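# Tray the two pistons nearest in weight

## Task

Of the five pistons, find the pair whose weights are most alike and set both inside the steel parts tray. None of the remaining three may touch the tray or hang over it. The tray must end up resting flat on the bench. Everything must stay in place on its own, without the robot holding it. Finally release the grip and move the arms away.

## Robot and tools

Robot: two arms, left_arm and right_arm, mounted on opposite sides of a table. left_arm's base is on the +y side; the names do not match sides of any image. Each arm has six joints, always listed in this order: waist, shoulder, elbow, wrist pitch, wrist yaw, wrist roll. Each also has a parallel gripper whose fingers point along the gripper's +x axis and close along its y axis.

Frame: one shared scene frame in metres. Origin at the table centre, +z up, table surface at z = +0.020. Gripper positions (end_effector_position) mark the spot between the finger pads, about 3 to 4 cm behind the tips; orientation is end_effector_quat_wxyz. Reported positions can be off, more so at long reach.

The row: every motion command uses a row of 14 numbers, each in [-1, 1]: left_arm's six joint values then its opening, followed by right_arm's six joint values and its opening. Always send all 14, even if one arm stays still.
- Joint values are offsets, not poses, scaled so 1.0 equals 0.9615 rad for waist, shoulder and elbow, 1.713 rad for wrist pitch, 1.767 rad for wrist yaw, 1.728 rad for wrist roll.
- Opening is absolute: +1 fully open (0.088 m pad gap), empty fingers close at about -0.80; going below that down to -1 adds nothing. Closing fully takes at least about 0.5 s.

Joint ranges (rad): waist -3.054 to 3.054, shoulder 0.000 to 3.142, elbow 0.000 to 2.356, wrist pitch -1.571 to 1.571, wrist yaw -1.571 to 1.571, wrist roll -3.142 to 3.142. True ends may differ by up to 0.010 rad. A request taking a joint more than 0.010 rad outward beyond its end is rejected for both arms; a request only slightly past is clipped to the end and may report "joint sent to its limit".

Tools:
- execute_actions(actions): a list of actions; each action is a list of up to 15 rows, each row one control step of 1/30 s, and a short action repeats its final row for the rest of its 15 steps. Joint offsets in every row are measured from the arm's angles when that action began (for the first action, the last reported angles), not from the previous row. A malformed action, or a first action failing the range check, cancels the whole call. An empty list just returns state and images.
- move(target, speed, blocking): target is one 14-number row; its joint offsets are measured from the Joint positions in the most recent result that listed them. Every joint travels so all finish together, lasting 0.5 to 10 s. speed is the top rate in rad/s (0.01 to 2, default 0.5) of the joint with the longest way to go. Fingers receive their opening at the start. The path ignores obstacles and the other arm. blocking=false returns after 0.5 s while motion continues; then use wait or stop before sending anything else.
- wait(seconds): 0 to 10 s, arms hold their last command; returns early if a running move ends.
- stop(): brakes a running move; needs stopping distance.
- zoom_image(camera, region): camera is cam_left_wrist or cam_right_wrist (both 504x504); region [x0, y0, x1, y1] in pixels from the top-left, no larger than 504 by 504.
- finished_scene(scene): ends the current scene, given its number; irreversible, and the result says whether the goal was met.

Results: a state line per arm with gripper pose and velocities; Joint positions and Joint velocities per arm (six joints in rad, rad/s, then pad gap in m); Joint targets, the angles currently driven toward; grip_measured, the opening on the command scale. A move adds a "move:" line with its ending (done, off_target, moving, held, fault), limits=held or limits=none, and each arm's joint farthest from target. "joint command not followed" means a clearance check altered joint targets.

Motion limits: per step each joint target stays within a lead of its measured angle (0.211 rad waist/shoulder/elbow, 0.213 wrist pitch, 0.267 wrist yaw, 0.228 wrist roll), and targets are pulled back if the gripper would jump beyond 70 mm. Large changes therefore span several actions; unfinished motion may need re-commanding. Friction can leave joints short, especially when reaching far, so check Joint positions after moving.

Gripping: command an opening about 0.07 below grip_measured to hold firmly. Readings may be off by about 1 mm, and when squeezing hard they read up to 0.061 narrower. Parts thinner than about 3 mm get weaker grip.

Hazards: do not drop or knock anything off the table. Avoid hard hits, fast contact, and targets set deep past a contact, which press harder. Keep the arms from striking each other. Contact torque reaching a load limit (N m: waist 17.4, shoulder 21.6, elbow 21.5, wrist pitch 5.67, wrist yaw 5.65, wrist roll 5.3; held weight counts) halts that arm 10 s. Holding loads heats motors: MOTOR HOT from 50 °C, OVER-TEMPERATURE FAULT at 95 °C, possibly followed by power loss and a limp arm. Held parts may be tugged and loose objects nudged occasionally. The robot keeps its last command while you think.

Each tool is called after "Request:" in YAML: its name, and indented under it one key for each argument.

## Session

Request:
execute_actions:
  actions: []

Scene clock: 0.00 s.
left_arm: end_effector_position=(+0.0218, +0.2458, +0.1672) grip_measured=+0.829 end_effector_quat_wxyz=(-0.041, +0.625, -0.475, -0.618) end_effector_velocity=(+0.000, +0.002, -0.001) end_effector_angular_velocity=(+0.011, +0.005, +0.015) | right_arm: end_effector_position=(+0.3452, -0.1565, +0.2643) grip_measured=+0.840 end_effector_quat_wxyz=(+0.570, +0.577, +0.434, +0.392) end_effector_velocity=(+0.000, -0.000, -0.001) end_effector_angular_velocity=(-0.010, -0.014, +0.006)
Joint names: [waist, shoulder, elbow, wrist pitch, wrist yaw, wrist roll]
Joint positions: left_arm=[-0.21   0.703  0.235 -0.485  0.092  2.109  0.08 ] | right_arm=[-1.316  1.734  0.76   0.914 -0.812  1.57   0.08 ]
Joint velocities: left_arm=[-0.007 -0.002 -0.002 -0.007 -0.007 -0.022 -0.   ] | right_arm=[-0.002  0.002  0.002 -0.007 -0.007 -0.022 -0.   ]
Motor temperatures (°C, as the motors report them): left_arm=[24 28 25 27 24 23] | right_arm=[25 23 27 29 25 24]
Heat: left arm: hottest shoulder 28 °C (+0.0 °C/min); right arm: hottest wrist pitch 29 °C (+0.0 °C/min).
Joint targets: left_arm=[-0.210 0.703 0.235 -0.485 0.092 2.109] | right_arm=[-1.316 1.734 0.760 0.914 -0.812 1.570]

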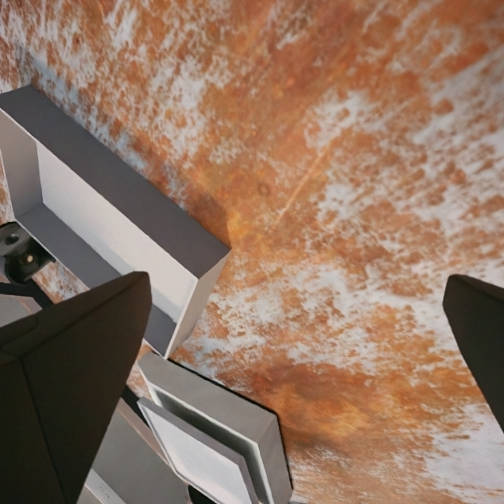

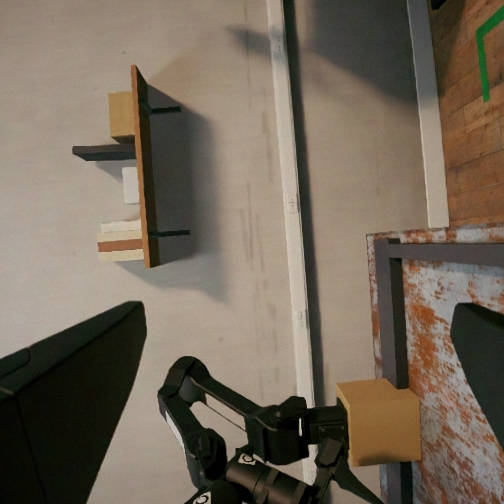

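Request:
move:
  target: [0.2,0.3,1.0,-0.35,-0.052,-1,1, 0.9,-0.75,0.66,-1,0.46,-0.91,1]
  speed: 1.2

Request:
move:
  target: [0,0,0.2,-0.03,0,-0.22,1, 0.27,0,0,-0.19,0,0,1]
  speed: 1.0

Scene clock: 2.67 s.
left_arm: end_effector_position=(+0.0689, +0.1875, +0.3885) grip_measured=+0.989 end_effector_quat_wxyz=(+0.557, +0.422, +0.170, -0.695) end_effector_velocity=(+0.002, +0.002, -0.001) end_effector_angular_velocity=(+0.007, -0.011, +0.001) | right_arm: end_effector_position=(+0.0863, -0.1576, +0.4623) grip_measured=+1.000 end_effector_quat_wxyz=(+0.778, -0.127, +0.169, +0.592) end_effector_velocity=(-0.002, -0.002, -0.000) end_effector_angular_velocity=(-0.003, -0.003, +0.012)
Joint names: [waist, shoulder, elbow, wrist pitch, wrist yaw, wrist roll]
Joint positions: left_arm=[-0.021  0.987  1.183 -1.082  0.004  0.385  0.087] | right_arm=[-0.455  1.016  1.388 -0.797 -0.004  0.     0.088]
Joint velocities: left_arm=[ 0.002 -0.002 -0.002 -0.007 -0.007  0.007 -0.   ] | right_arm=[ 0.002 -0.007 -0.002 -0.007 -0.007 -0.007  0.   ]
Motor temperatures (°C, as the motors report them): left_arm=[24 28 26 27 24 23] | right_arm=[25 23 27 29 25 24]
Heat: left arm: hottest shoulder 28 °C (+0.0 °C/min); right arm: hottest wrist pitch 29 °C (+0.0 °C/min).
Joint targets: left_arm=[-0.018 0.992 1.197 -1.084 0.001 0.381] | right_arm=[-0.451 1.013 1.395 -0.799 0.000 -0.003]
move: off_target (left_arm); limits=none; left_arm: farthest joint: the elbow, 0.014 radians from its target (0.961 radians at the start); right_arm: farthest joint: the elbow, 0.007 radians from its target (0.635 radians at the start)

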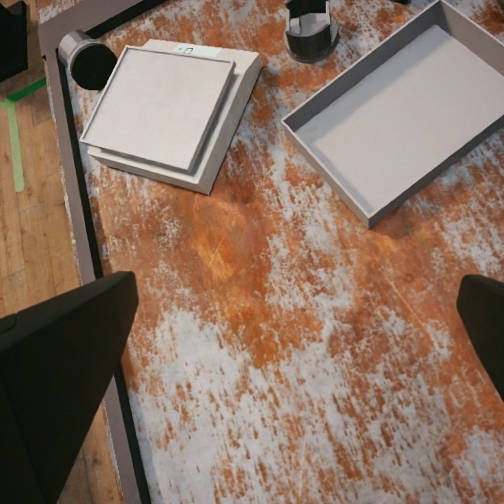

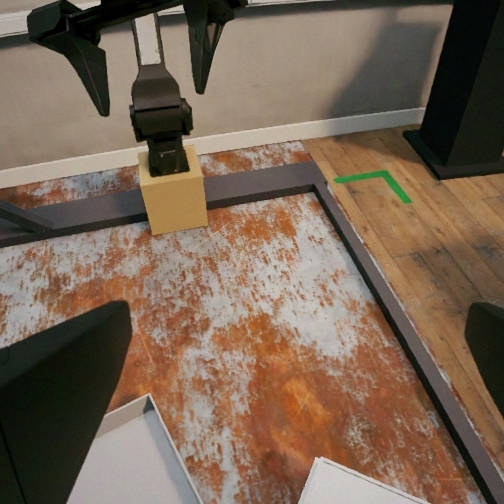

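Scene clock: 3.83 s.
left_arm: end_effector_position=(+0.0690, +0.1894, +0.4466) grip_measured=+0.989 end_effector_quat_wxyz=(+0.645, +0.267, +0.255, -0.669) end_effector_velocity=(-0.000, +0.002, -0.002) end_effector_angular_velocity=(+0.007, -0.001, -0.008) | right_arm: end_effector_position=(+0.0133, -0.1861, +0.4038) grip_measured=+1.000 end_effector_quat_wxyz=(+0.662, -0.256, +0.261, +0.654) end_effector_velocity=(-0.001, -0.002, -0.002) end_effector_angular_velocity=(-0.007, -0.000, +0.008)
Joint names: [waist, shoulder, elbow, wrist pitch, wrist yaw, wrist roll]
Joint positions: left_arm=[-0.021  0.987  1.361 -1.131  0.004  0.008  0.087] | right_arm=[-0.199  1.016  1.388 -1.12  -0.004  0.     0.088]
Joint velocities: left_arm=[ 0.002 -0.002 -0.002 -0.007  0.007  0.007 -0.   ] | right_arm=[-0.002 -0.002 -0.002 -0.007 -0.007 -0.007  0.   ]
Motor temperatures (°C, as the motors report them): left_arm=[24 27 26 27 24 23] | right_arm=[25 23 28 29 25 24]
Heat: left arm: hottest shoulder 27 °C (+0.0 °C/min); right arm: hottest wrist pitch 29 °C (+0.0 °C/min).
Joint targets: left_arm=[-0.021 0.987 1.375 -1.134 0.004 0.004] | right_arm=[-0.195 1.016 1.388 -1.123 -0.004 0.000]
move: off_target (left_arm); limits=none; left_arm: farthest joint: the elbow, 0.014 radians from its target (0.193 radians at the start); right_arm: farthest joint: the waist, 0.004 radians from its target (0.260 radians at the start)

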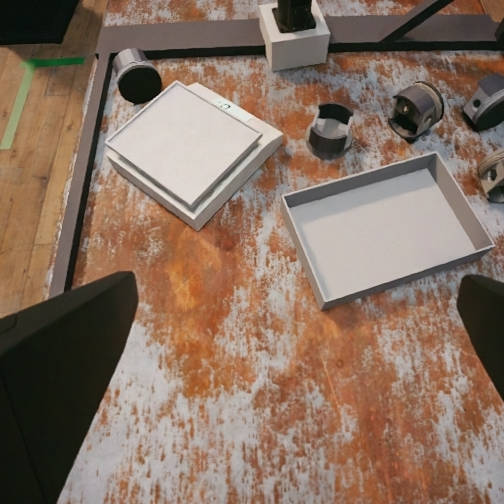

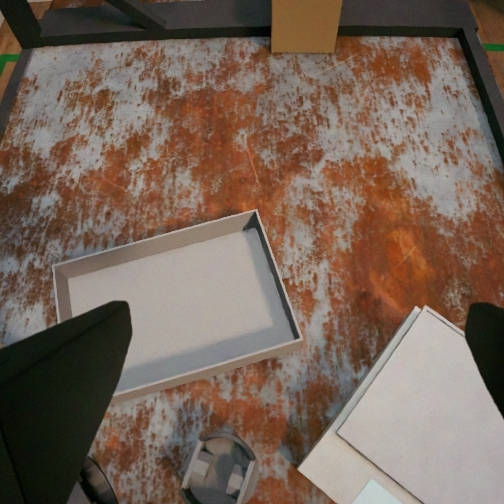

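Request:
zoom_image:
  camera: "cam_left_wrist"
  region: [90, 30, 504, 240]

Region (90, 30, 504, 240) of cam_left_wrist's 504x504 image, scaled by 1.217, with more detail than that image has; it fills the top 256 rows of this view, and the rest is white.

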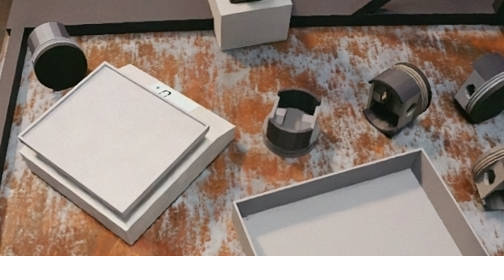

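Request:
move:
  target: [0.105,0.515,0.39,0.11,0,0,1, 0.18,0.378,-0.37,-0.069,0,0,1]
  speed: 0.8

Scene clock: 9.17 s.
left_arm: end_effector_position=(+0.1021, +0.0447, +0.4718) grip_measured=+0.989 end_effector_quat_wxyz=(+0.684, +0.236, +0.247, -0.644) end_effector_velocity=(-0.004, -0.003, -0.002) end_effector_angular_velocity=(+0.002, -0.001, -0.018) | right_arm: end_effector_position=(-0.0242, -0.2160, +0.2016) grip_measured=+1.000 end_effector_quat_wxyz=(+0.461, -0.533, +0.460, +0.539) end_effector_velocity=(-0.004, -0.002, +0.001) end_effector_angular_velocity=(-0.006, +0.021, +0.010)
Joint names: [waist, shoulder, elbow, wrist pitch, wrist yaw, wrist roll]
Joint positions: left_arm=[ 0.077  1.474  1.722 -0.945  0.004  0.008  0.087] | right_arm=[-0.03   1.369  1.042 -1.236 -0.004  0.     0.088]
Joint velocities: left_arm=[-0.007  0.007 -0.002  0.007  0.007  0.007 -0.   ] | right_arm=[ 0.002 -0.002  0.002 -0.007 -0.022 -0.007  0.   ]
Motor temperatures (°C, as the motors report them): left_arm=[24 27 27 28 24 23] | right_arm=[25 23 28 29 25 24]
Heat: left arm: hottest wrist pitch 28 °C (+0.0 °C/min); right arm: hottest wrist pitch 29 °C (+0.0 °C/min).
Joint targets: left_arm=[0.080 1.482 1.736 -0.943 0.004 0.008] | right_arm=[-0.026 1.380 1.032 -1.238 -0.004 0.000]
move: off_target (left_arm); limits=none; left_arm: farthest joint: the elbow, 0.014 radians from its target (0.374 radians at the start); right_arm: farthest joint: the shoulder, 0.010 radians from its target (0.363 radians at the start)

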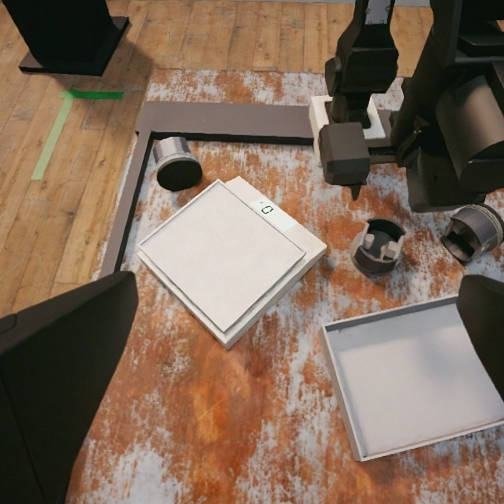

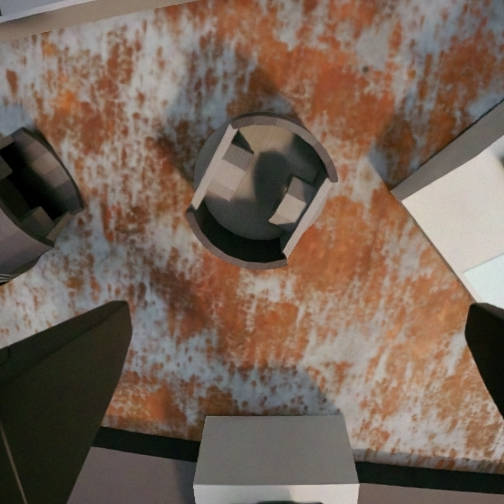

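Request:
move:
  target: [0,0,0,0,0,0,1, 0.057,0.202,-0.192,0.207,0,-0.61,1]
  speed: 1.0

Scene clock: 12.20 s.
left_arm: end_effector_position=(+0.1021, +0.0447, +0.4717) grip_measured=+0.989 end_effector_quat_wxyz=(+0.684, +0.236, +0.248, -0.644) end_effector_velocity=(+0.002, +0.002, -0.003) end_effector_angular_velocity=(+0.013, -0.019, +0.010) | right_arm: end_effector_position=(-0.0400, -0.1953, +0.1203) grip_measured=+1.000 end_effector_quat_wxyz=(+0.112, -0.696, +0.112, +0.700) end_effector_velocity=(+0.001, -0.005, -0.000) end_effector_angular_velocity=(-0.023, +0.003, +0.005)
Joint names: [waist, shoulder, elbow, wrist pitch, wrist yaw, wrist roll]
Joint positions: left_arm=[ 0.077  1.475  1.722 -0.945  0.004  0.008  0.087] | right_arm=[ 0.021  1.551  0.866 -0.883 -0.004 -1.05   0.088]
Joint velocities: left_arm=[-0.002 -0.002 -0.007 -0.007 -0.022  0.007 -0.   ] | right_arm=[-0.002 -0.002 -0.002 -0.022 -0.007 -0.007  0.   ]
Motor temperatures (°C, as the motors report them): left_arm=[24 28 28 28 24 23] | right_arm=[25 23 28 29 25 24]
Heat: left arm: hottest shoulder 28 °C (+0.0 °C/min); right arm: hottest wrist pitch 29 °C (+0.0 °C/min).
Joint targets: left_arm=[0.077 1.474 1.722 -0.945 0.004 0.008] | right_arm=[0.025 1.563 0.857 -0.881 -0.004 -1.053]
move: off_target (right_arm); limits=none; left_arm: farthest joint: the shoulder, 0.001 radians from its target (0.001 radians at the start); right_arm: farthest joint: the shoulder, 0.012 radians from its target (0.194 radians at the start)

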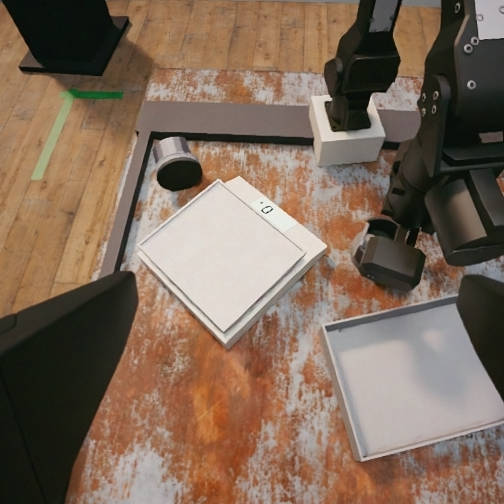

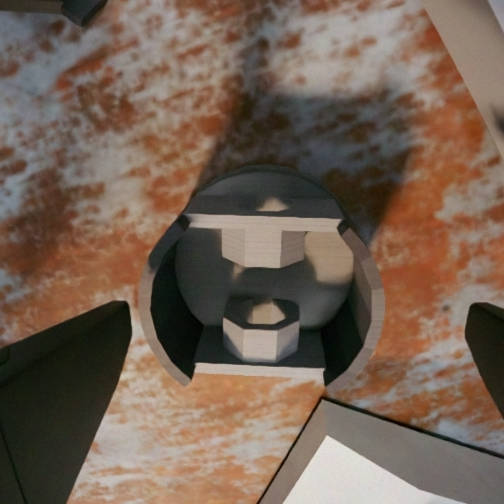

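Request:
move:
  target: [0,0,0,0,0,0,1, 0.038,-0.036,-0.036,-0.002,0,0.02,1]
  speed: 0.3

Scene clock: 14.43 s.
left_arm: end_effector_position=(+0.1021, +0.0447, +0.4717) grip_measured=+0.989 end_effector_quat_wxyz=(+0.684, +0.236, +0.248, -0.644) end_effector_velocity=(+0.002, +0.004, -0.004) end_effector_angular_velocity=(+0.022, +0.004, +0.029) | right_arm: end_effector_position=(-0.0460, -0.2040, +0.1199) grip_measured=+1.000 end_effector_quat_wxyz=(+0.111, -0.697, +0.112, +0.700) end_effector_velocity=(-0.002, -0.004, -0.000) end_effector_angular_velocity=(-0.012, +0.020, +0.005)
Joint names: [waist, shoulder, elbow, wrist pitch, wrist yaw, wrist roll]
Joint positions: left_arm=[ 0.077  1.475  1.722 -0.945  0.004  0.008  0.087] | right_arm=[ 0.054  1.527  0.841 -0.885 -0.004 -1.019  0.088]
Joint velocities: left_arm=[-0.002 -0.002 -0.002 -0.022 -0.022 -0.022 -0.   ] | right_arm=[-0.002 -0.007 -0.007 -0.007 -0.022 -0.007  0.   ]
Motor temperatures (°C, as the motors report them): left_arm=[24 28 28 28 24 23] | right_arm=[25 24 28 29 25 24]
Heat: left arm: hottest shoulder 28 °C (+0.0 °C/min); right arm: hottest wrist pitch 29 °C (+0.0 °C/min).
Joint targets: left_arm=[0.077 1.475 1.722 -0.945 0.004 0.008] | right_arm=[0.058 1.517 0.832 -0.887 -0.004 -1.016]
move: done; limits=none; left_arm: farthest joint: the waist, 0.000 radians from its target (0.000 radians at the start); right_arm: farthest joint: the shoulder, 0.010 radians from its target (0.035 radians at the start)

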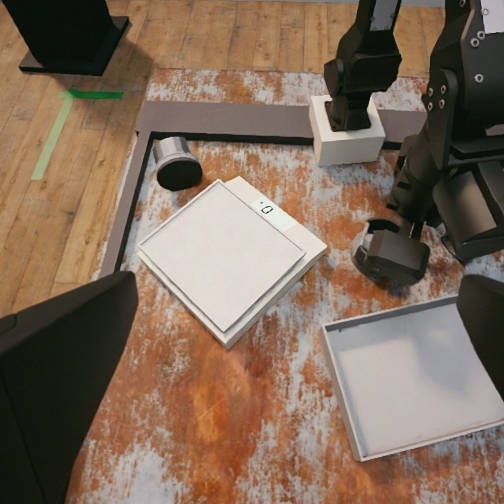

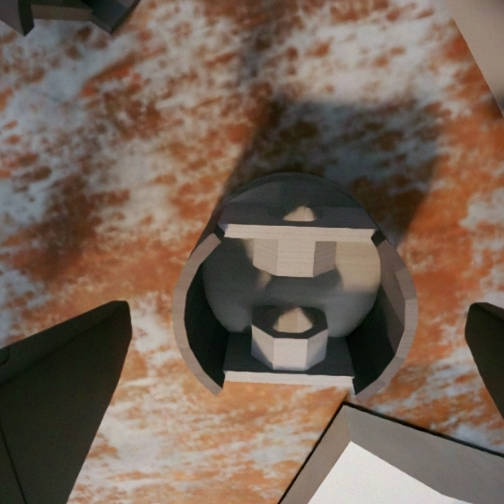

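Request:
move:
  target: [0,0,0,0,0,0,1, 0,0.137,-0.133,0.142,0,0,1]
  speed: 0.3

Request:
move:
  target: [0,0,0,0,0,0,1, 0,0,0,0,0,0,0.53]

Scene clock: 16.10 s.
left_arm: end_effector_position=(+0.1021, +0.0447, +0.4717) grip_measured=+0.989 end_effector_quat_wxyz=(+0.684, +0.236, +0.248, -0.644) end_effector_velocity=(+0.002, +0.002, -0.001) end_effector_angular_velocity=(+0.007, +0.001, +0.013) | right_arm: end_effector_position=(-0.0460, -0.2042, +0.0686) grip_measured=+1.000 end_effector_quat_wxyz=(+0.112, -0.697, +0.111, +0.700) end_effector_velocity=(+0.001, -0.002, +0.000) end_effector_angular_velocity=(-0.009, +0.005, -0.015)
Joint names: [waist, shoulder, elbow, wrist pitch, wrist yaw, wrist roll]
Joint positions: left_arm=[ 0.077  1.475  1.722 -0.945  0.004  0.008  0.087] | right_arm=[ 0.054  1.646  0.722 -0.644 -0.004 -1.019  0.088]
Joint velocities: left_arm=[ 0.002 -0.002 -0.002 -0.007 -0.007 -0.007 -0.   ] | right_arm=[-0.007 -0.002 -0.002 -0.007 -0.007  0.007  0.   ]
Motor temperatures (°C, as the motors report them): left_arm=[24 28 28 29 24 23] | right_arm=[25 24 28 29 25 24]
Heat: left arm: hottest wrist pitch 29 °C (+3.7 °C/min); right arm: hottest wrist pitch 29 °C (+0.0 °C/min).
Joint targets: left_arm=[0.077 1.475 1.722 -0.945 0.004 0.008] | right_arm=[0.054 1.658 0.713 -0.641 -0.004 -1.019]
move: off_target (right_arm); limits=none; left_arm: farthest joint: the waist, 0.000 radians from its target (0.000 radians at the start); right_arm: farthest joint: the shoulder, 0.012 radians from its target (0.133 radians at the start)

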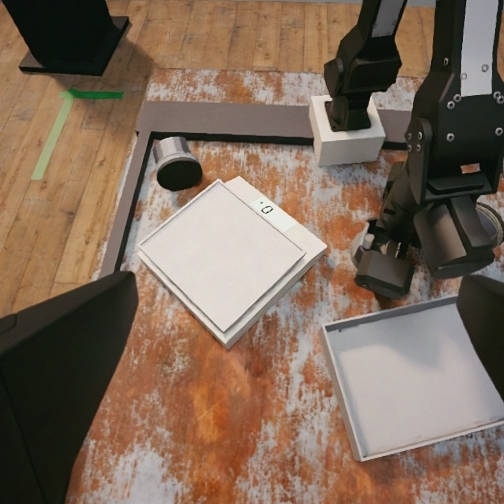

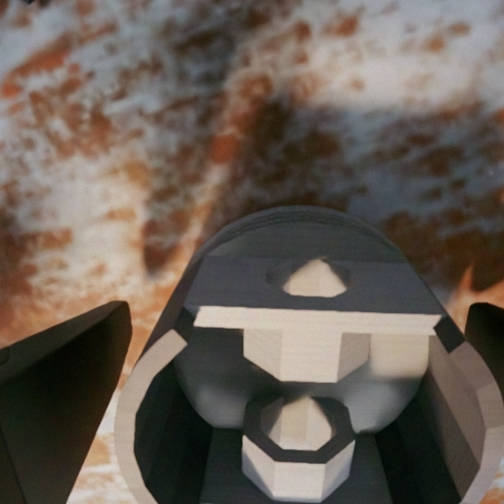

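Scene clock: 16.60 s.
left_arm: end_effector_position=(+0.1021, +0.0447, +0.4717) grip_measured=+0.989 end_effector_quat_wxyz=(+0.684, +0.236, +0.248, -0.644) end_effector_velocity=(+0.002, +0.003, +0.000) end_effector_angular_velocity=(+0.004, -0.020, +0.010) | right_arm: end_effector_position=(-0.0460, -0.2045, +0.0686) grip_measured=+0.626 end_effector_quat_wxyz=(+0.111, -0.697, +0.112, +0.700) end_effector_velocity=(-0.002, -0.003, -0.001) end_effector_angular_velocity=(-0.017, +0.019, +0.005)
Joint names: [waist, shoulder, elbow, wrist pitch, wrist yaw, wrist roll]
Joint positions: left_arm=[ 0.077  1.475  1.722 -0.945  0.004  0.008  0.087] | right_arm=[ 0.054  1.646  0.722 -0.645 -0.004 -1.019  0.07 ]
Joint velocities: left_arm=[-0.002 -0.007 -0.002 -0.007 -0.022  0.007 -0.   ] | right_arm=[-0.002  0.002 -0.002 -0.007 -0.022 -0.007 -0.   ]
Motor temperatures (°C, as the motors report them): left_arm=[24 28 28 29 24 23] | right_arm=[25 24 28 29 25 24]
Heat: left arm: hottest wrist pitch 29 °C (+3.6 °C/min); right arm: hottest wrist pitch 29 °C (+0.0 °C/min).
Joint targets: left_arm=[0.077 1.475 1.722 -0.945 0.004 0.008] | right_arm=[0.054 1.646 0.722 -0.644 -0.004 -1.019]
move: done; limits=none; left_arm: farthest joint: the waist, 0.000 radians from its target (0.000 radians at the start); right_arm: farthest joint: the wrist pitch, 0.001 radians from its target (0.000 radians at the start)

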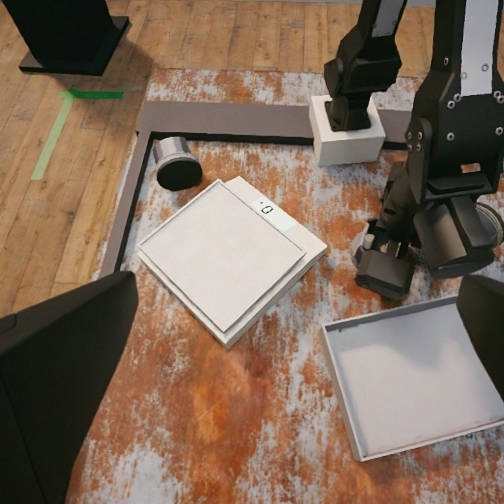

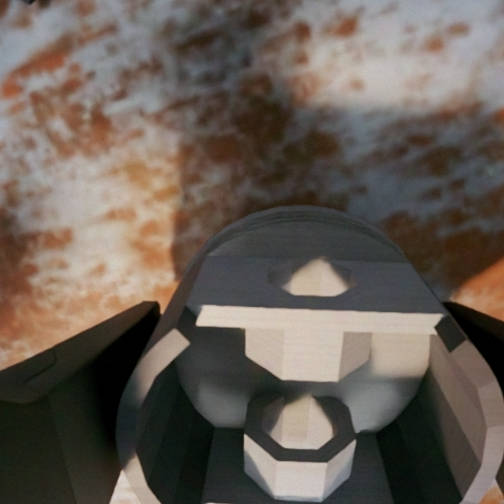

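Request:
move:
  target: [0,0,0,0,0,0,1, 0,-0.197,0.256,-0.244,0,0,0.54]
  speed: 0.6

Request:
move:
  target: [0,0,0,0,0,0,1, -0.96,0.395,0.435,-0.02,0,-0.31,0.54]
  speed: 0.8

Scene clock: 20.23 s.
left_arm: end_effector_position=(+0.1021, +0.0447, +0.4717) grip_measured=+0.989 end_effector_quat_wxyz=(+0.684, +0.236, +0.248, -0.644) end_effector_velocity=(+0.002, -0.000, +0.001) end_effector_angular_velocity=(-0.007, -0.009, +0.019) | right_arm: end_effector_position=(-0.0459, -0.2046, +0.1590) grip_measured=+0.626 end_effector_quat_wxyz=(+0.109, -0.697, +0.113, +0.699) end_effector_velocity=(-0.000, -0.006, +0.001) end_effector_angular_velocity=(-0.018, +0.003, -0.005)
Joint names: [waist, shoulder, elbow, wrist pitch, wrist yaw, wrist roll]
Joint positions: left_arm=[ 0.077  1.475  1.722 -0.945  0.004  0.008  0.087] | right_arm=[ 0.054  1.471  0.955 -1.06  -0.004 -1.019  0.07 ]
Joint velocities: left_arm=[-0.002 -0.002 -0.002  0.007 -0.022 -0.007 -0.   ] | right_arm=[ 0.002 -0.007 -0.002 -0.022 -0.007  0.007 -0.   ]
Motor temperatures (°C, as the motors report them): left_arm=[24 28 28 29 24 23] | right_arm=[25 24 29 29 25 24]
Heat: left arm: hottest wrist pitch 29 °C (+3.0 °C/min); right arm: hottest elbow 29 °C (+0.0 °C/min).
Joint targets: left_arm=[0.077 1.475 1.722 -0.945 0.004 0.008] | right_arm=[0.054 1.457 0.968 -1.063 -0.004 -1.019]
move: off_target (right_arm); limits=none; left_arm: farthest joint: the waist, 0.000 radians from its target (0.000 radians at the start); right_arm: farthest joint: the shoulder, 0.014 radians from its target (0.190 radians at the start)

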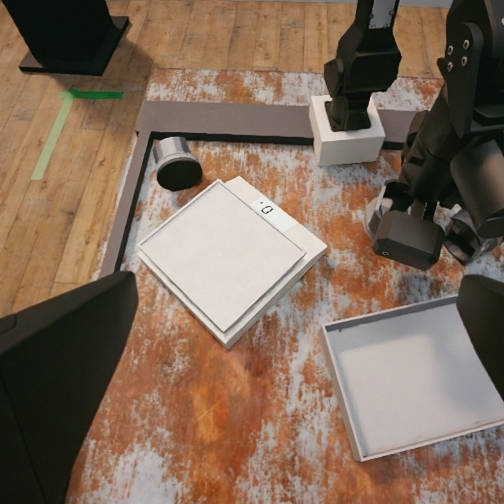

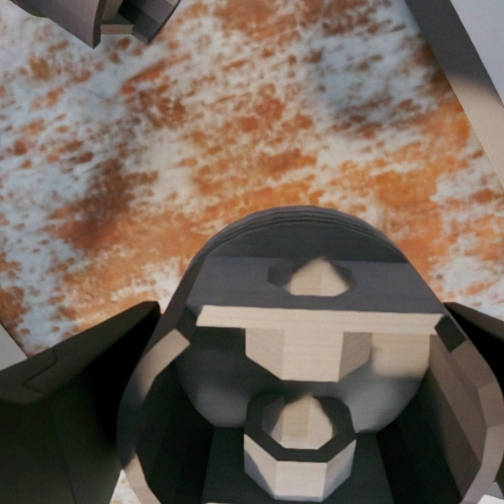

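Scene clock: 22.07 s.
left_arm: end_effector_position=(+0.1021, +0.0447, +0.4717) grip_measured=+0.989 end_effector_quat_wxyz=(+0.684, +0.236, +0.248, -0.644) end_effector_velocity=(+0.000, +0.001, -0.003) end_effector_angular_velocity=(+0.012, +0.002, +0.008) | right_arm: end_effector_position=(+0.2209, -0.1729, +0.1597) grip_measured=+0.626 end_effector_quat_wxyz=(+0.244, -0.662, +0.243, +0.665) end_effector_velocity=(-0.000, -0.003, -0.001) end_effector_angular_velocity=(-0.005, +0.013, +0.000)
Joint names: [waist, shoulder, elbow, wrist pitch, wrist yaw, wrist roll]
Joint positions: left_arm=[ 0.077  1.475  1.722 -0.945  0.004  0.008  0.087] | right_arm=[-0.865  1.84   1.361 -1.092 -0.004 -1.551  0.07 ]
Joint velocities: left_arm=[-0.002  0.002 -0.002 -0.007 -0.007 -0.007 -0.   ] | right_arm=[-0.007  0.002 -0.002 -0.007 -0.007 -0.007 -0.   ]
Motor temperatures (°C, as the motors report them): left_arm=[24 29 28 29 24 23] | right_arm=[25 24 29 29 25 24]
Heat: left arm: hottest shoulder 29 °C (+2.7 °C/min); right arm: hottest elbow 29 °C (+0.0 °C/min).
Joint targets: left_arm=[0.077 1.475 1.722 -0.945 0.004 0.008] | right_arm=[-0.869 1.851 1.374 -1.094 -0.004 -1.554]
move: off_target (right_arm); limits=none; left_arm: farthest joint: the waist, 0.000 radians from its target (0.000 radians at the start); right_arm: farthest joint: the elbow, 0.012 radians from its target (0.418 radians at the start)

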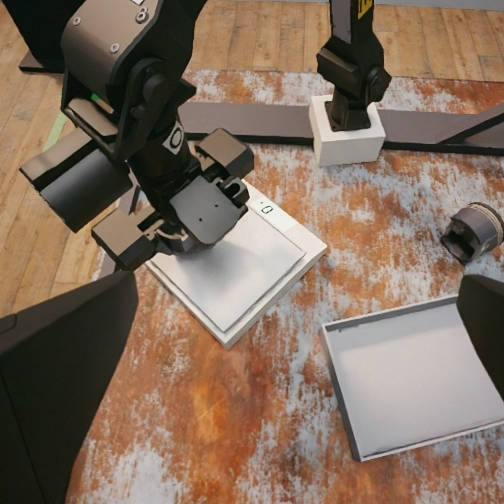

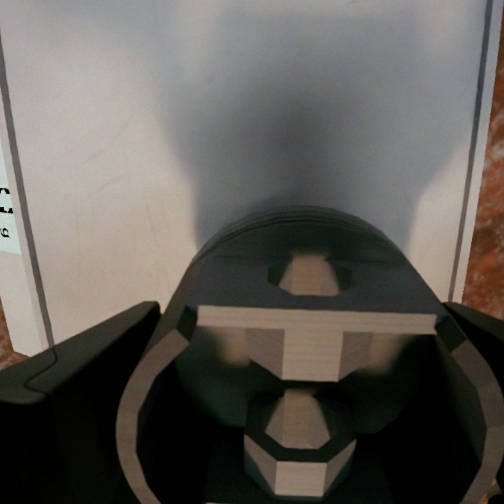

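Request:
move:
  target: [0,0,0,0,0,0,1, 0.02,0.086,-0.027,0.056,0,0,0.54]
  speed: 0.15

Scene clock: 23.83 s.
left_arm: end_effector_position=(+0.1021, +0.0447, +0.4717) grip_measured=+0.989 end_effector_quat_wxyz=(+0.684, +0.236, +0.248, -0.644) end_effector_velocity=(-0.002, +0.002, -0.001) end_effector_angular_velocity=(+0.007, +0.011, -0.003) | right_arm: end_effector_position=(+0.2249, -0.1606, +0.1349) grip_measured=+0.626 end_effector_quat_wxyz=(+0.242, -0.665, +0.236, +0.666) end_effector_velocity=(-0.002, +0.001, -0.001) end_effector_angular_velocity=(+0.006, +0.004, -0.005)
Joint names: [waist, shoulder, elbow, wrist pitch, wrist yaw, wrist roll]
Joint positions: left_arm=[ 0.077  1.475  1.722 -0.945  0.004  0.008  0.087] | right_arm=[-0.851  1.904  1.344 -1.003 -0.003 -1.551  0.07 ]
Joint velocities: left_arm=[-0.002 -0.002 -0.002 -0.007  0.007 -0.007  0.   ] | right_arm=[ 0.002 -0.002 -0.007  0.007 -0.007  0.007 -0.   ]
Motor temperatures (°C, as the motors report them): left_arm=[24 29 28 30 24 23] | right_arm=[25 24 29 29 25 24]
Heat: left arm: hottest wrist pitch 30 °C (+5.0 °C/min); right arm: hottest elbow 29 °C (+0.0 °C/min).
Joint targets: left_arm=[0.077 1.475 1.722 -0.945 0.004 0.008] | right_arm=[-0.846 1.923 1.335 -0.996 -0.004 -1.551]
move: off_target (right_arm); limits=none; left_arm: farthest joint: the waist, 0.000 radians from its target (0.000 radians at the start); right_arm: farthest joint: the shoulder, 0.018 radians from its target (0.083 radians at the start)

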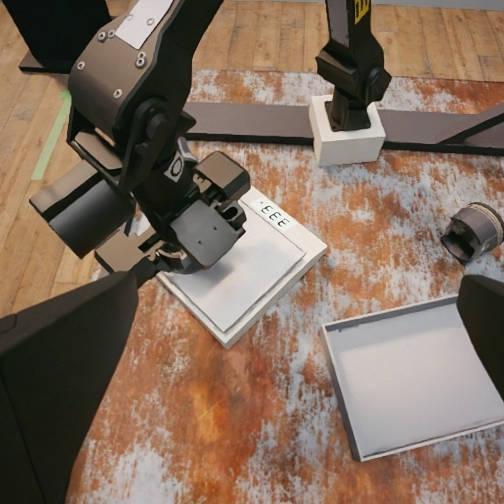

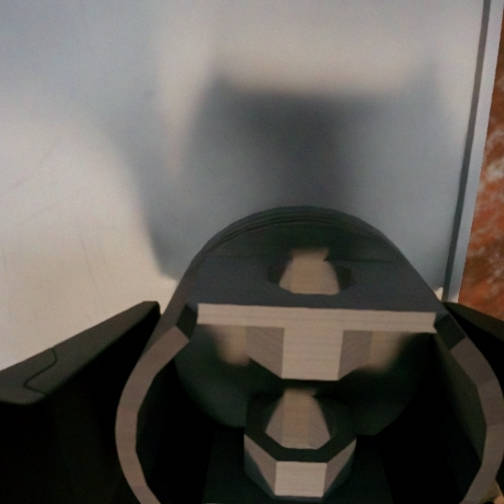

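Request:
move:
  target: [0,0,0,0,0,0,1, 0,-0.003,0,0,0,0,1]

Request:
move:
  target: [0,0,0,0,0,0,1, 0,-0.12,0.1,-0.12,0,0,1]
  speed: 0.5

Request:
zoom_image:
  camera: "cam_left_wrist"
  region: [200, 160, 340, 280]

Scene clock: 24.90 s.
left_arm: end_effector_position=(+0.1021, +0.0447, +0.4717) grip_measured=+0.989 end_effector_quat_wxyz=(+0.684, +0.236, +0.248, -0.644) end_effector_velocity=(+0.002, +0.002, -0.001) end_effector_angular_velocity=(+0.007, +0.001, +0.013) | right_arm: end_effector_position=(+0.2250, -0.1603, +0.1348) grip_measured=+1.000 end_effector_quat_wxyz=(+0.242, -0.666, +0.235, +0.666) end_effector_velocity=(-0.006, -0.004, -0.001) end_effector_angular_velocity=(-0.007, +0.034, -0.010)
Joint names: [waist, shoulder, elbow, wrist pitch, wrist yaw, wrist roll]
Joint positions: left_arm=[ 0.077  1.475  1.722 -0.945  0.004  0.008  0.087] | right_arm=[-0.851  1.904  1.343 -1.001 -0.003 -1.551  0.088]
Joint velocities: left_arm=[ 0.002 -0.002 -0.002 -0.007 -0.007 -0.007  0.   ] | right_arm=[-0.002 -0.002 -0.007 -0.022 -0.022  0.007  0.   ]
Motor temperatures (°C, as the motors report them): left_arm=[24 29 29 30 24 23] | right_arm=[25 25 29 29 25 24]
Heat: left arm: hottest wrist pitch 30 °C (+4.8 °C/min); right arm: hottest elbow 29 °C (+0.0 °C/min).
Joint targets: left_arm=[0.077 1.475 1.722 -0.945 0.004 0.008] | right_arm=[-0.851 1.901 1.344 -1.003 -0.003 -1.551]
move: done; limits=none; left_arm: farthest joint: the waist, 0.000 radians from its target (0.000 radians at the start); right_arm: farthest joint: the shoulder, 0.003 radians from its target (0.003 radians at the start)

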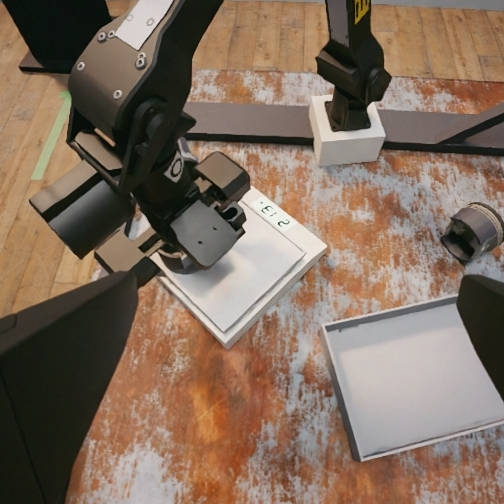

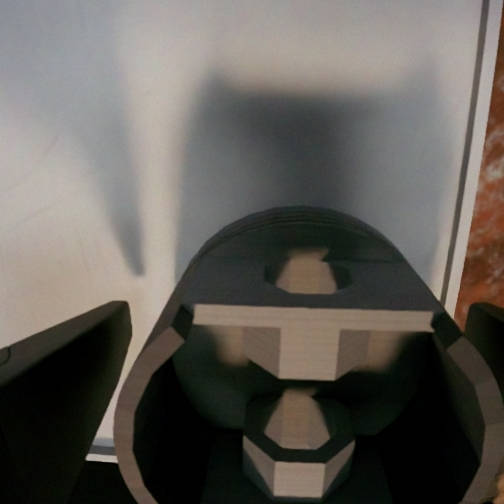

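Scene clock: 25.93 s.
left_arm: end_effector_position=(+0.1021, +0.0447, +0.4717) grip_measured=+0.989 end_effector_quat_wxyz=(+0.684, +0.236, +0.248, -0.644) end_effector_velocity=(+0.002, +0.004, -0.004) end_effector_angular_velocity=(+0.023, -0.020, -0.006) | right_arm: end_effector_position=(+0.2140, -0.1743, +0.1903) grip_measured=+1.000 end_effector_quat_wxyz=(+0.239, -0.665, +0.238, +0.667) end_effector_velocity=(-0.000, -0.003, +0.000) end_effector_angular_velocity=(-0.001, +0.010, +0.000)
Joint names: [waist, shoulder, elbow, wrist pitch, wrist yaw, wrist roll]
Joint positions: left_arm=[ 0.077  1.475  1.722 -0.945  0.004  0.008  0.087] | right_arm=[-0.851  1.799  1.433 -1.204 -0.003 -1.551  0.088]
Joint velocities: left_arm=[ 0.002 -0.002 -0.002 -0.022 -0.007  0.022  0.   ] | right_arm=[-0.007 -0.002 -0.002 -0.007 -0.007 -0.007  0.   ]
Motor temperatures (°C, as the motors report them): left_arm=[24 29 29 30 24 23] | right_arm=[25 25 29 29 25 24]
Heat: left arm: hottest wrist pitch 30 °C (+4.6 °C/min); right arm: hottest elbow 29 °C (+0.0 °C/min).
Joint targets: left_arm=[0.077 1.475 1.722 -0.945 0.004 0.008] | right_arm=[-0.851 1.789 1.440 -1.206 -0.003 -1.551]
move: done; limits=none; left_arm: farthest joint: the waist, 0.000 radians from its target (0.000 radians at the start); right_arm: farthest joint: the shoulder, 0.010 radians from its target (0.116 radians at the start)

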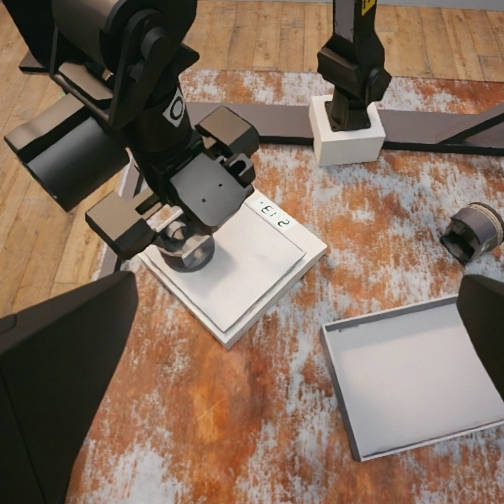

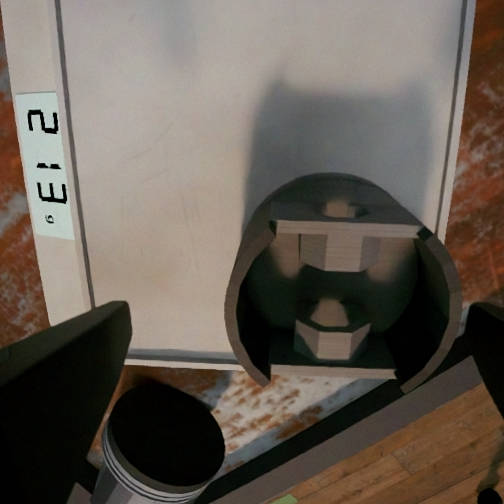

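Region (200, 160, 340, 280) of cam_left_wrist's 504x504 image, scaled by 3.600, with more detail than that image has; it fills the top 432 rows of this view, and the rest is white.

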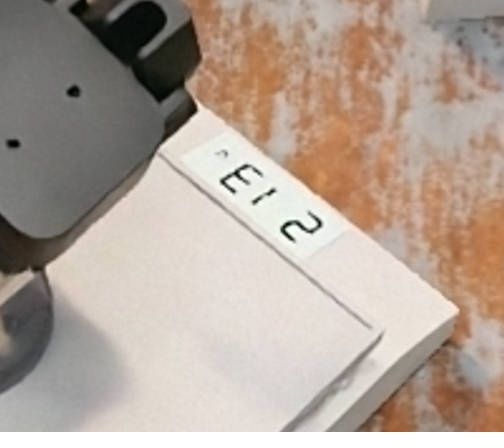

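Request:
move:
  target: [0,0,0,0,0,0,1, -0.466,-0.249,-0.277,0.017,0,0.233,1]
  speed: 0.7

Scene clock: 28.20 s.
left_arm: end_effector_position=(+0.1021, +0.0447, +0.4717) grip_measured=+0.989 end_effector_quat_wxyz=(+0.684, +0.236, +0.248, -0.644) end_effector_velocity=(+0.000, +0.002, +0.001) end_effector_angular_velocity=(+0.003, -0.010, -0.002) | right_arm: end_effector_position=(+0.2509, -0.3141, +0.1903) grip_measured=+1.000 end_effector_quat_wxyz=(+0.491, -0.509, +0.490, +0.511) end_effector_velocity=(-0.003, +0.001, +0.000) end_effector_angular_velocity=(+0.016, +0.016, -0.010)
Joint names: [waist, shoulder, elbow, wrist pitch, wrist yaw, wrist roll]
Joint positions: left_arm=[ 0.077  1.475  1.722 -0.945  0.004  0.008  0.087] | right_arm=[-1.295  1.57   1.176 -1.177 -0.003 -1.152  0.088]
Joint velocities: left_arm=[-0.002 -0.002  0.002 -0.007 -0.007  0.007 -0.   ] | right_arm=[-0.002 -0.002 -0.002 -0.007 -0.022  0.007  0.   ]
Motor temperatures (°C, as the motors report them): left_arm=[24 29 29 30 24 23] | right_arm=[25 25 29 29 25 24]
Heat: left arm: hottest wrist pitch 30 °C (+4.3 °C/min); right arm: hottest elbow 29 °C (+0.0 °C/min).
Joint targets: left_arm=[0.077 1.475 1.722 -0.945 0.004 0.008] | right_arm=[-1.299 1.560 1.166 -1.175 -0.003 -1.149]
move: done; limits=none; left_arm: farthest joint: the waist, 0.000 radians from its target (0.000 radians at the start); right_arm: farthest joint: the shoulder, 0.010 radians from its target (0.239 radians at the start)

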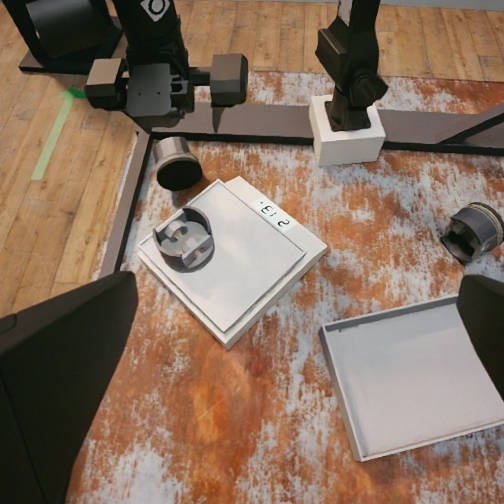

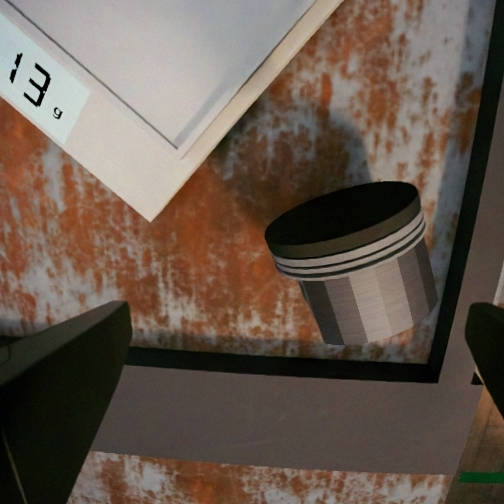

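Request:
move:
  target: [0,0,0,0,0,0,1, -0.066,0.135,-0.091,0.117,0,-0.214,1]
  speed: 0.6

Scene clock: 30.53 s.
left_arm: end_effector_position=(+0.1021, +0.0447, +0.4717) grip_measured=+0.989 end_effector_quat_wxyz=(+0.684, +0.236, +0.248, -0.644) end_effector_velocity=(+0.000, +0.002, +0.001) end_effector_angular_velocity=(+0.003, -0.010, -0.002) | right_arm: end_effector_position=(+0.2754, -0.3212, +0.1411) grip_measured=+1.000 end_effector_quat_wxyz=(+0.408, -0.578, +0.405, +0.579) end_effector_velocity=(-0.004, -0.000, -0.001) end_effector_angular_velocity=(+0.016, +0.020, +0.000)
Joint names: [waist, shoulder, elbow, wrist pitch, wrist yaw, wrist roll]
Joint positions: left_arm=[ 0.077  1.475  1.722 -0.945  0.004  0.008  0.087] | right_arm=[-1.354  1.686  1.098 -0.978 -0.003 -1.519  0.088]
Joint velocities: left_arm=[-0.002 -0.002  0.002 -0.007 -0.007  0.007 -0.   ] | right_arm=[-0.007 -0.002 -0.007 -0.007 -0.022 -0.007  0.   ]
Motor temperatures (°C, as the motors report them): left_arm=[24 29 29 30 24 23] | right_arm=[25 26 29 28 25 24]
Heat: left arm: hottest wrist pitch 30 °C (+3.9 °C/min); right arm: hottest elbow 29 °C (+0.0 °C/min).
Joint targets: left_arm=[0.077 1.475 1.722 -0.945 0.004 0.008] | right_arm=[-1.358 1.700 1.089 -0.976 -0.003 -1.522]
move: off_target (right_arm); limits=none; left_arm: farthest joint: the waist, 0.000 radians from its target (0.000 radians at the start); right_arm: farthest joint: the shoulder, 0.013 radians from its target (0.130 radians at the start)

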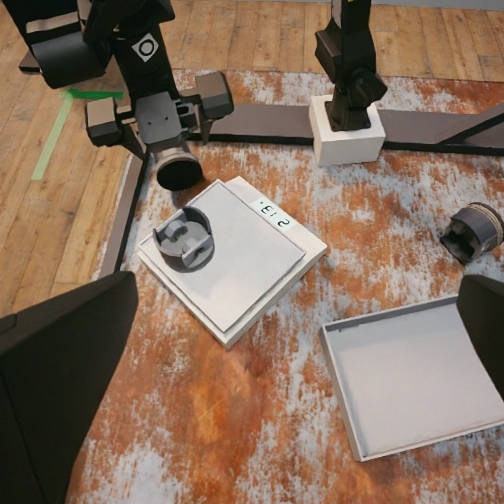

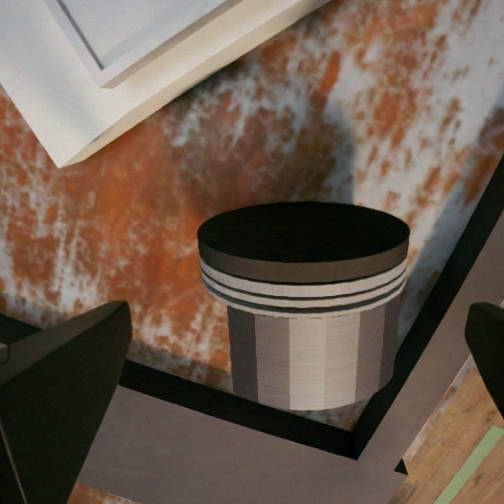

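Request:
move:
  target: [0,0,0,0,0,0,1, 0,0.163,-0.164,0.169,0,0,1]
  speed: 0.3

Request:
move:
  target: [0,0,0,0,0,0,1, 0,0,0,0,0,0,0.52]

Scene clock: 32.80 s.
left_arm: end_effector_position=(+0.1021, +0.0447, +0.4717) grip_measured=+0.989 end_effector_quat_wxyz=(+0.684, +0.236, +0.248, -0.644) end_effector_velocity=(-0.002, +0.004, -0.004) end_effector_angular_velocity=(+0.021, +0.012, -0.003) | right_arm: end_effector_position=(+0.2765, -0.3207, +0.0695) grip_measured=+1.000 end_effector_quat_wxyz=(+0.407, -0.578, +0.406, +0.580) end_effector_velocity=(-0.003, -0.001, -0.001) end_effector_angular_velocity=(+0.002, +0.014, +0.020)
Joint names: [waist, shoulder, elbow, wrist pitch, wrist yaw, wrist roll]
Joint positions: left_arm=[ 0.077  1.475  1.722 -0.945  0.004  0.008  0.087] | right_arm=[-1.354  1.829  0.949 -0.691 -0.003 -1.519  0.088]
Joint velocities: left_arm=[-0.002 -0.002 -0.002 -0.022  0.007 -0.007  0.   ] | right_arm=[-0.002  0.002 -0.002 -0.007 -0.007 -0.022  0.   ]
Motor temperatures (°C, as the motors report them): left_arm=[24 29 29 30 24 23] | right_arm=[25 26 29 28 25 24]
Heat: left arm: hottest wrist pitch 30 °C (+3.7 °C/min); right arm: hottest elbow 29 °C (+0.0 °C/min).
Joint targets: left_arm=[0.077 1.475 1.722 -0.945 0.004 0.008] | right_arm=[-1.354 1.843 0.940 -0.689 -0.003 -1.519]
move: off_target (right_arm); limits=none; left_arm: farthest joint: the waist, 0.000 radians from its target (0.000 radians at the start); right_arm: farthest joint: the shoulder, 0.014 radians from its target (0.156 radians at the start)

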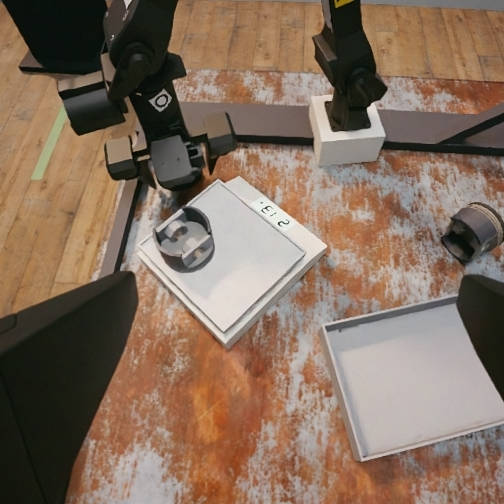

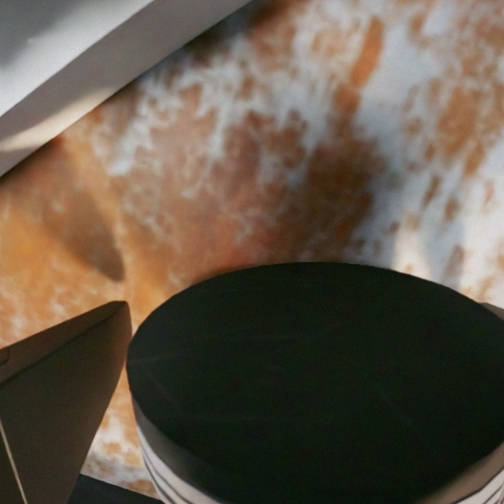

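Scene clock: 33.30 s.
left_arm: end_effector_position=(+0.1021, +0.0447, +0.4717) grip_measured=+0.989 end_effector_quat_wxyz=(+0.684, +0.236, +0.248, -0.644) end_effector_velocity=(+0.000, +0.002, -0.001) end_effector_angular_velocity=(+0.007, +0.001, +0.008) | right_arm: end_effector_position=(+0.2765, -0.3207, +0.0694) grip_measured=+0.585 end_effector_quat_wxyz=(+0.407, -0.578, +0.406, +0.580) end_effector_velocity=(-0.000, +0.003, +0.000) end_effector_angular_velocity=(+0.023, +0.002, +0.005)
Joint names: [waist, shoulder, elbow, wrist pitch, wrist yaw, wrist roll]
Joint positions: left_arm=[ 0.077  1.475  1.722 -0.945  0.004  0.008  0.087] | right_arm=[-1.354  1.829  0.949 -0.691 -0.003 -1.519  0.068]
Joint velocities: left_arm=[-0.002 -0.002 -0.002 -0.007 -0.007 -0.007 -0.   ] | right_arm=[-0.002 -0.002 -0.002  0.007 -0.022 -0.007 -0.   ]
Motor temperatures (°C, as the motors report them): left_arm=[24 29 29 30 24 23] | right_arm=[25 26 29 28 25 24]
Heat: left arm: hottest wrist pitch 30 °C (+3.6 °C/min); right arm: hottest elbow 29 °C (+0.0 °C/min).
Joint targets: left_arm=[0.077 1.475 1.722 -0.945 0.004 0.008] | right_arm=[-1.354 1.829 0.949 -0.691 -0.003 -1.519]
move: done; limits=none; left_arm: farthest joint: the waist, 0.000 radians from its target (0.000 radians at the start); right_arm: farthest joint: the waist, 0.000 radians from its target (0.000 radians at the start)

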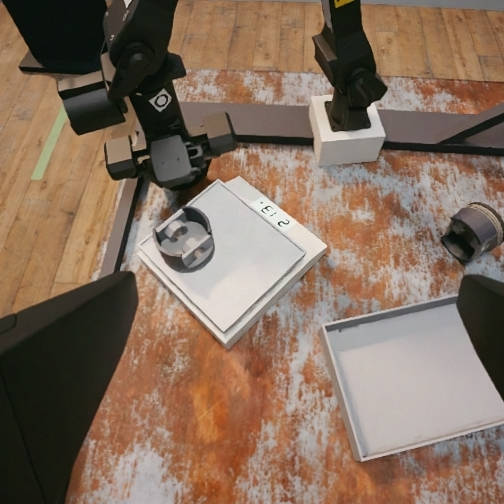

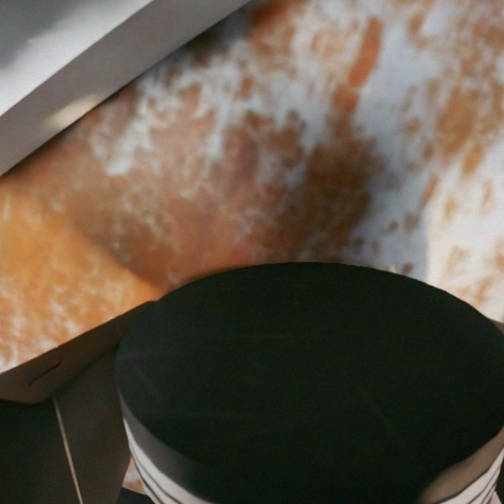

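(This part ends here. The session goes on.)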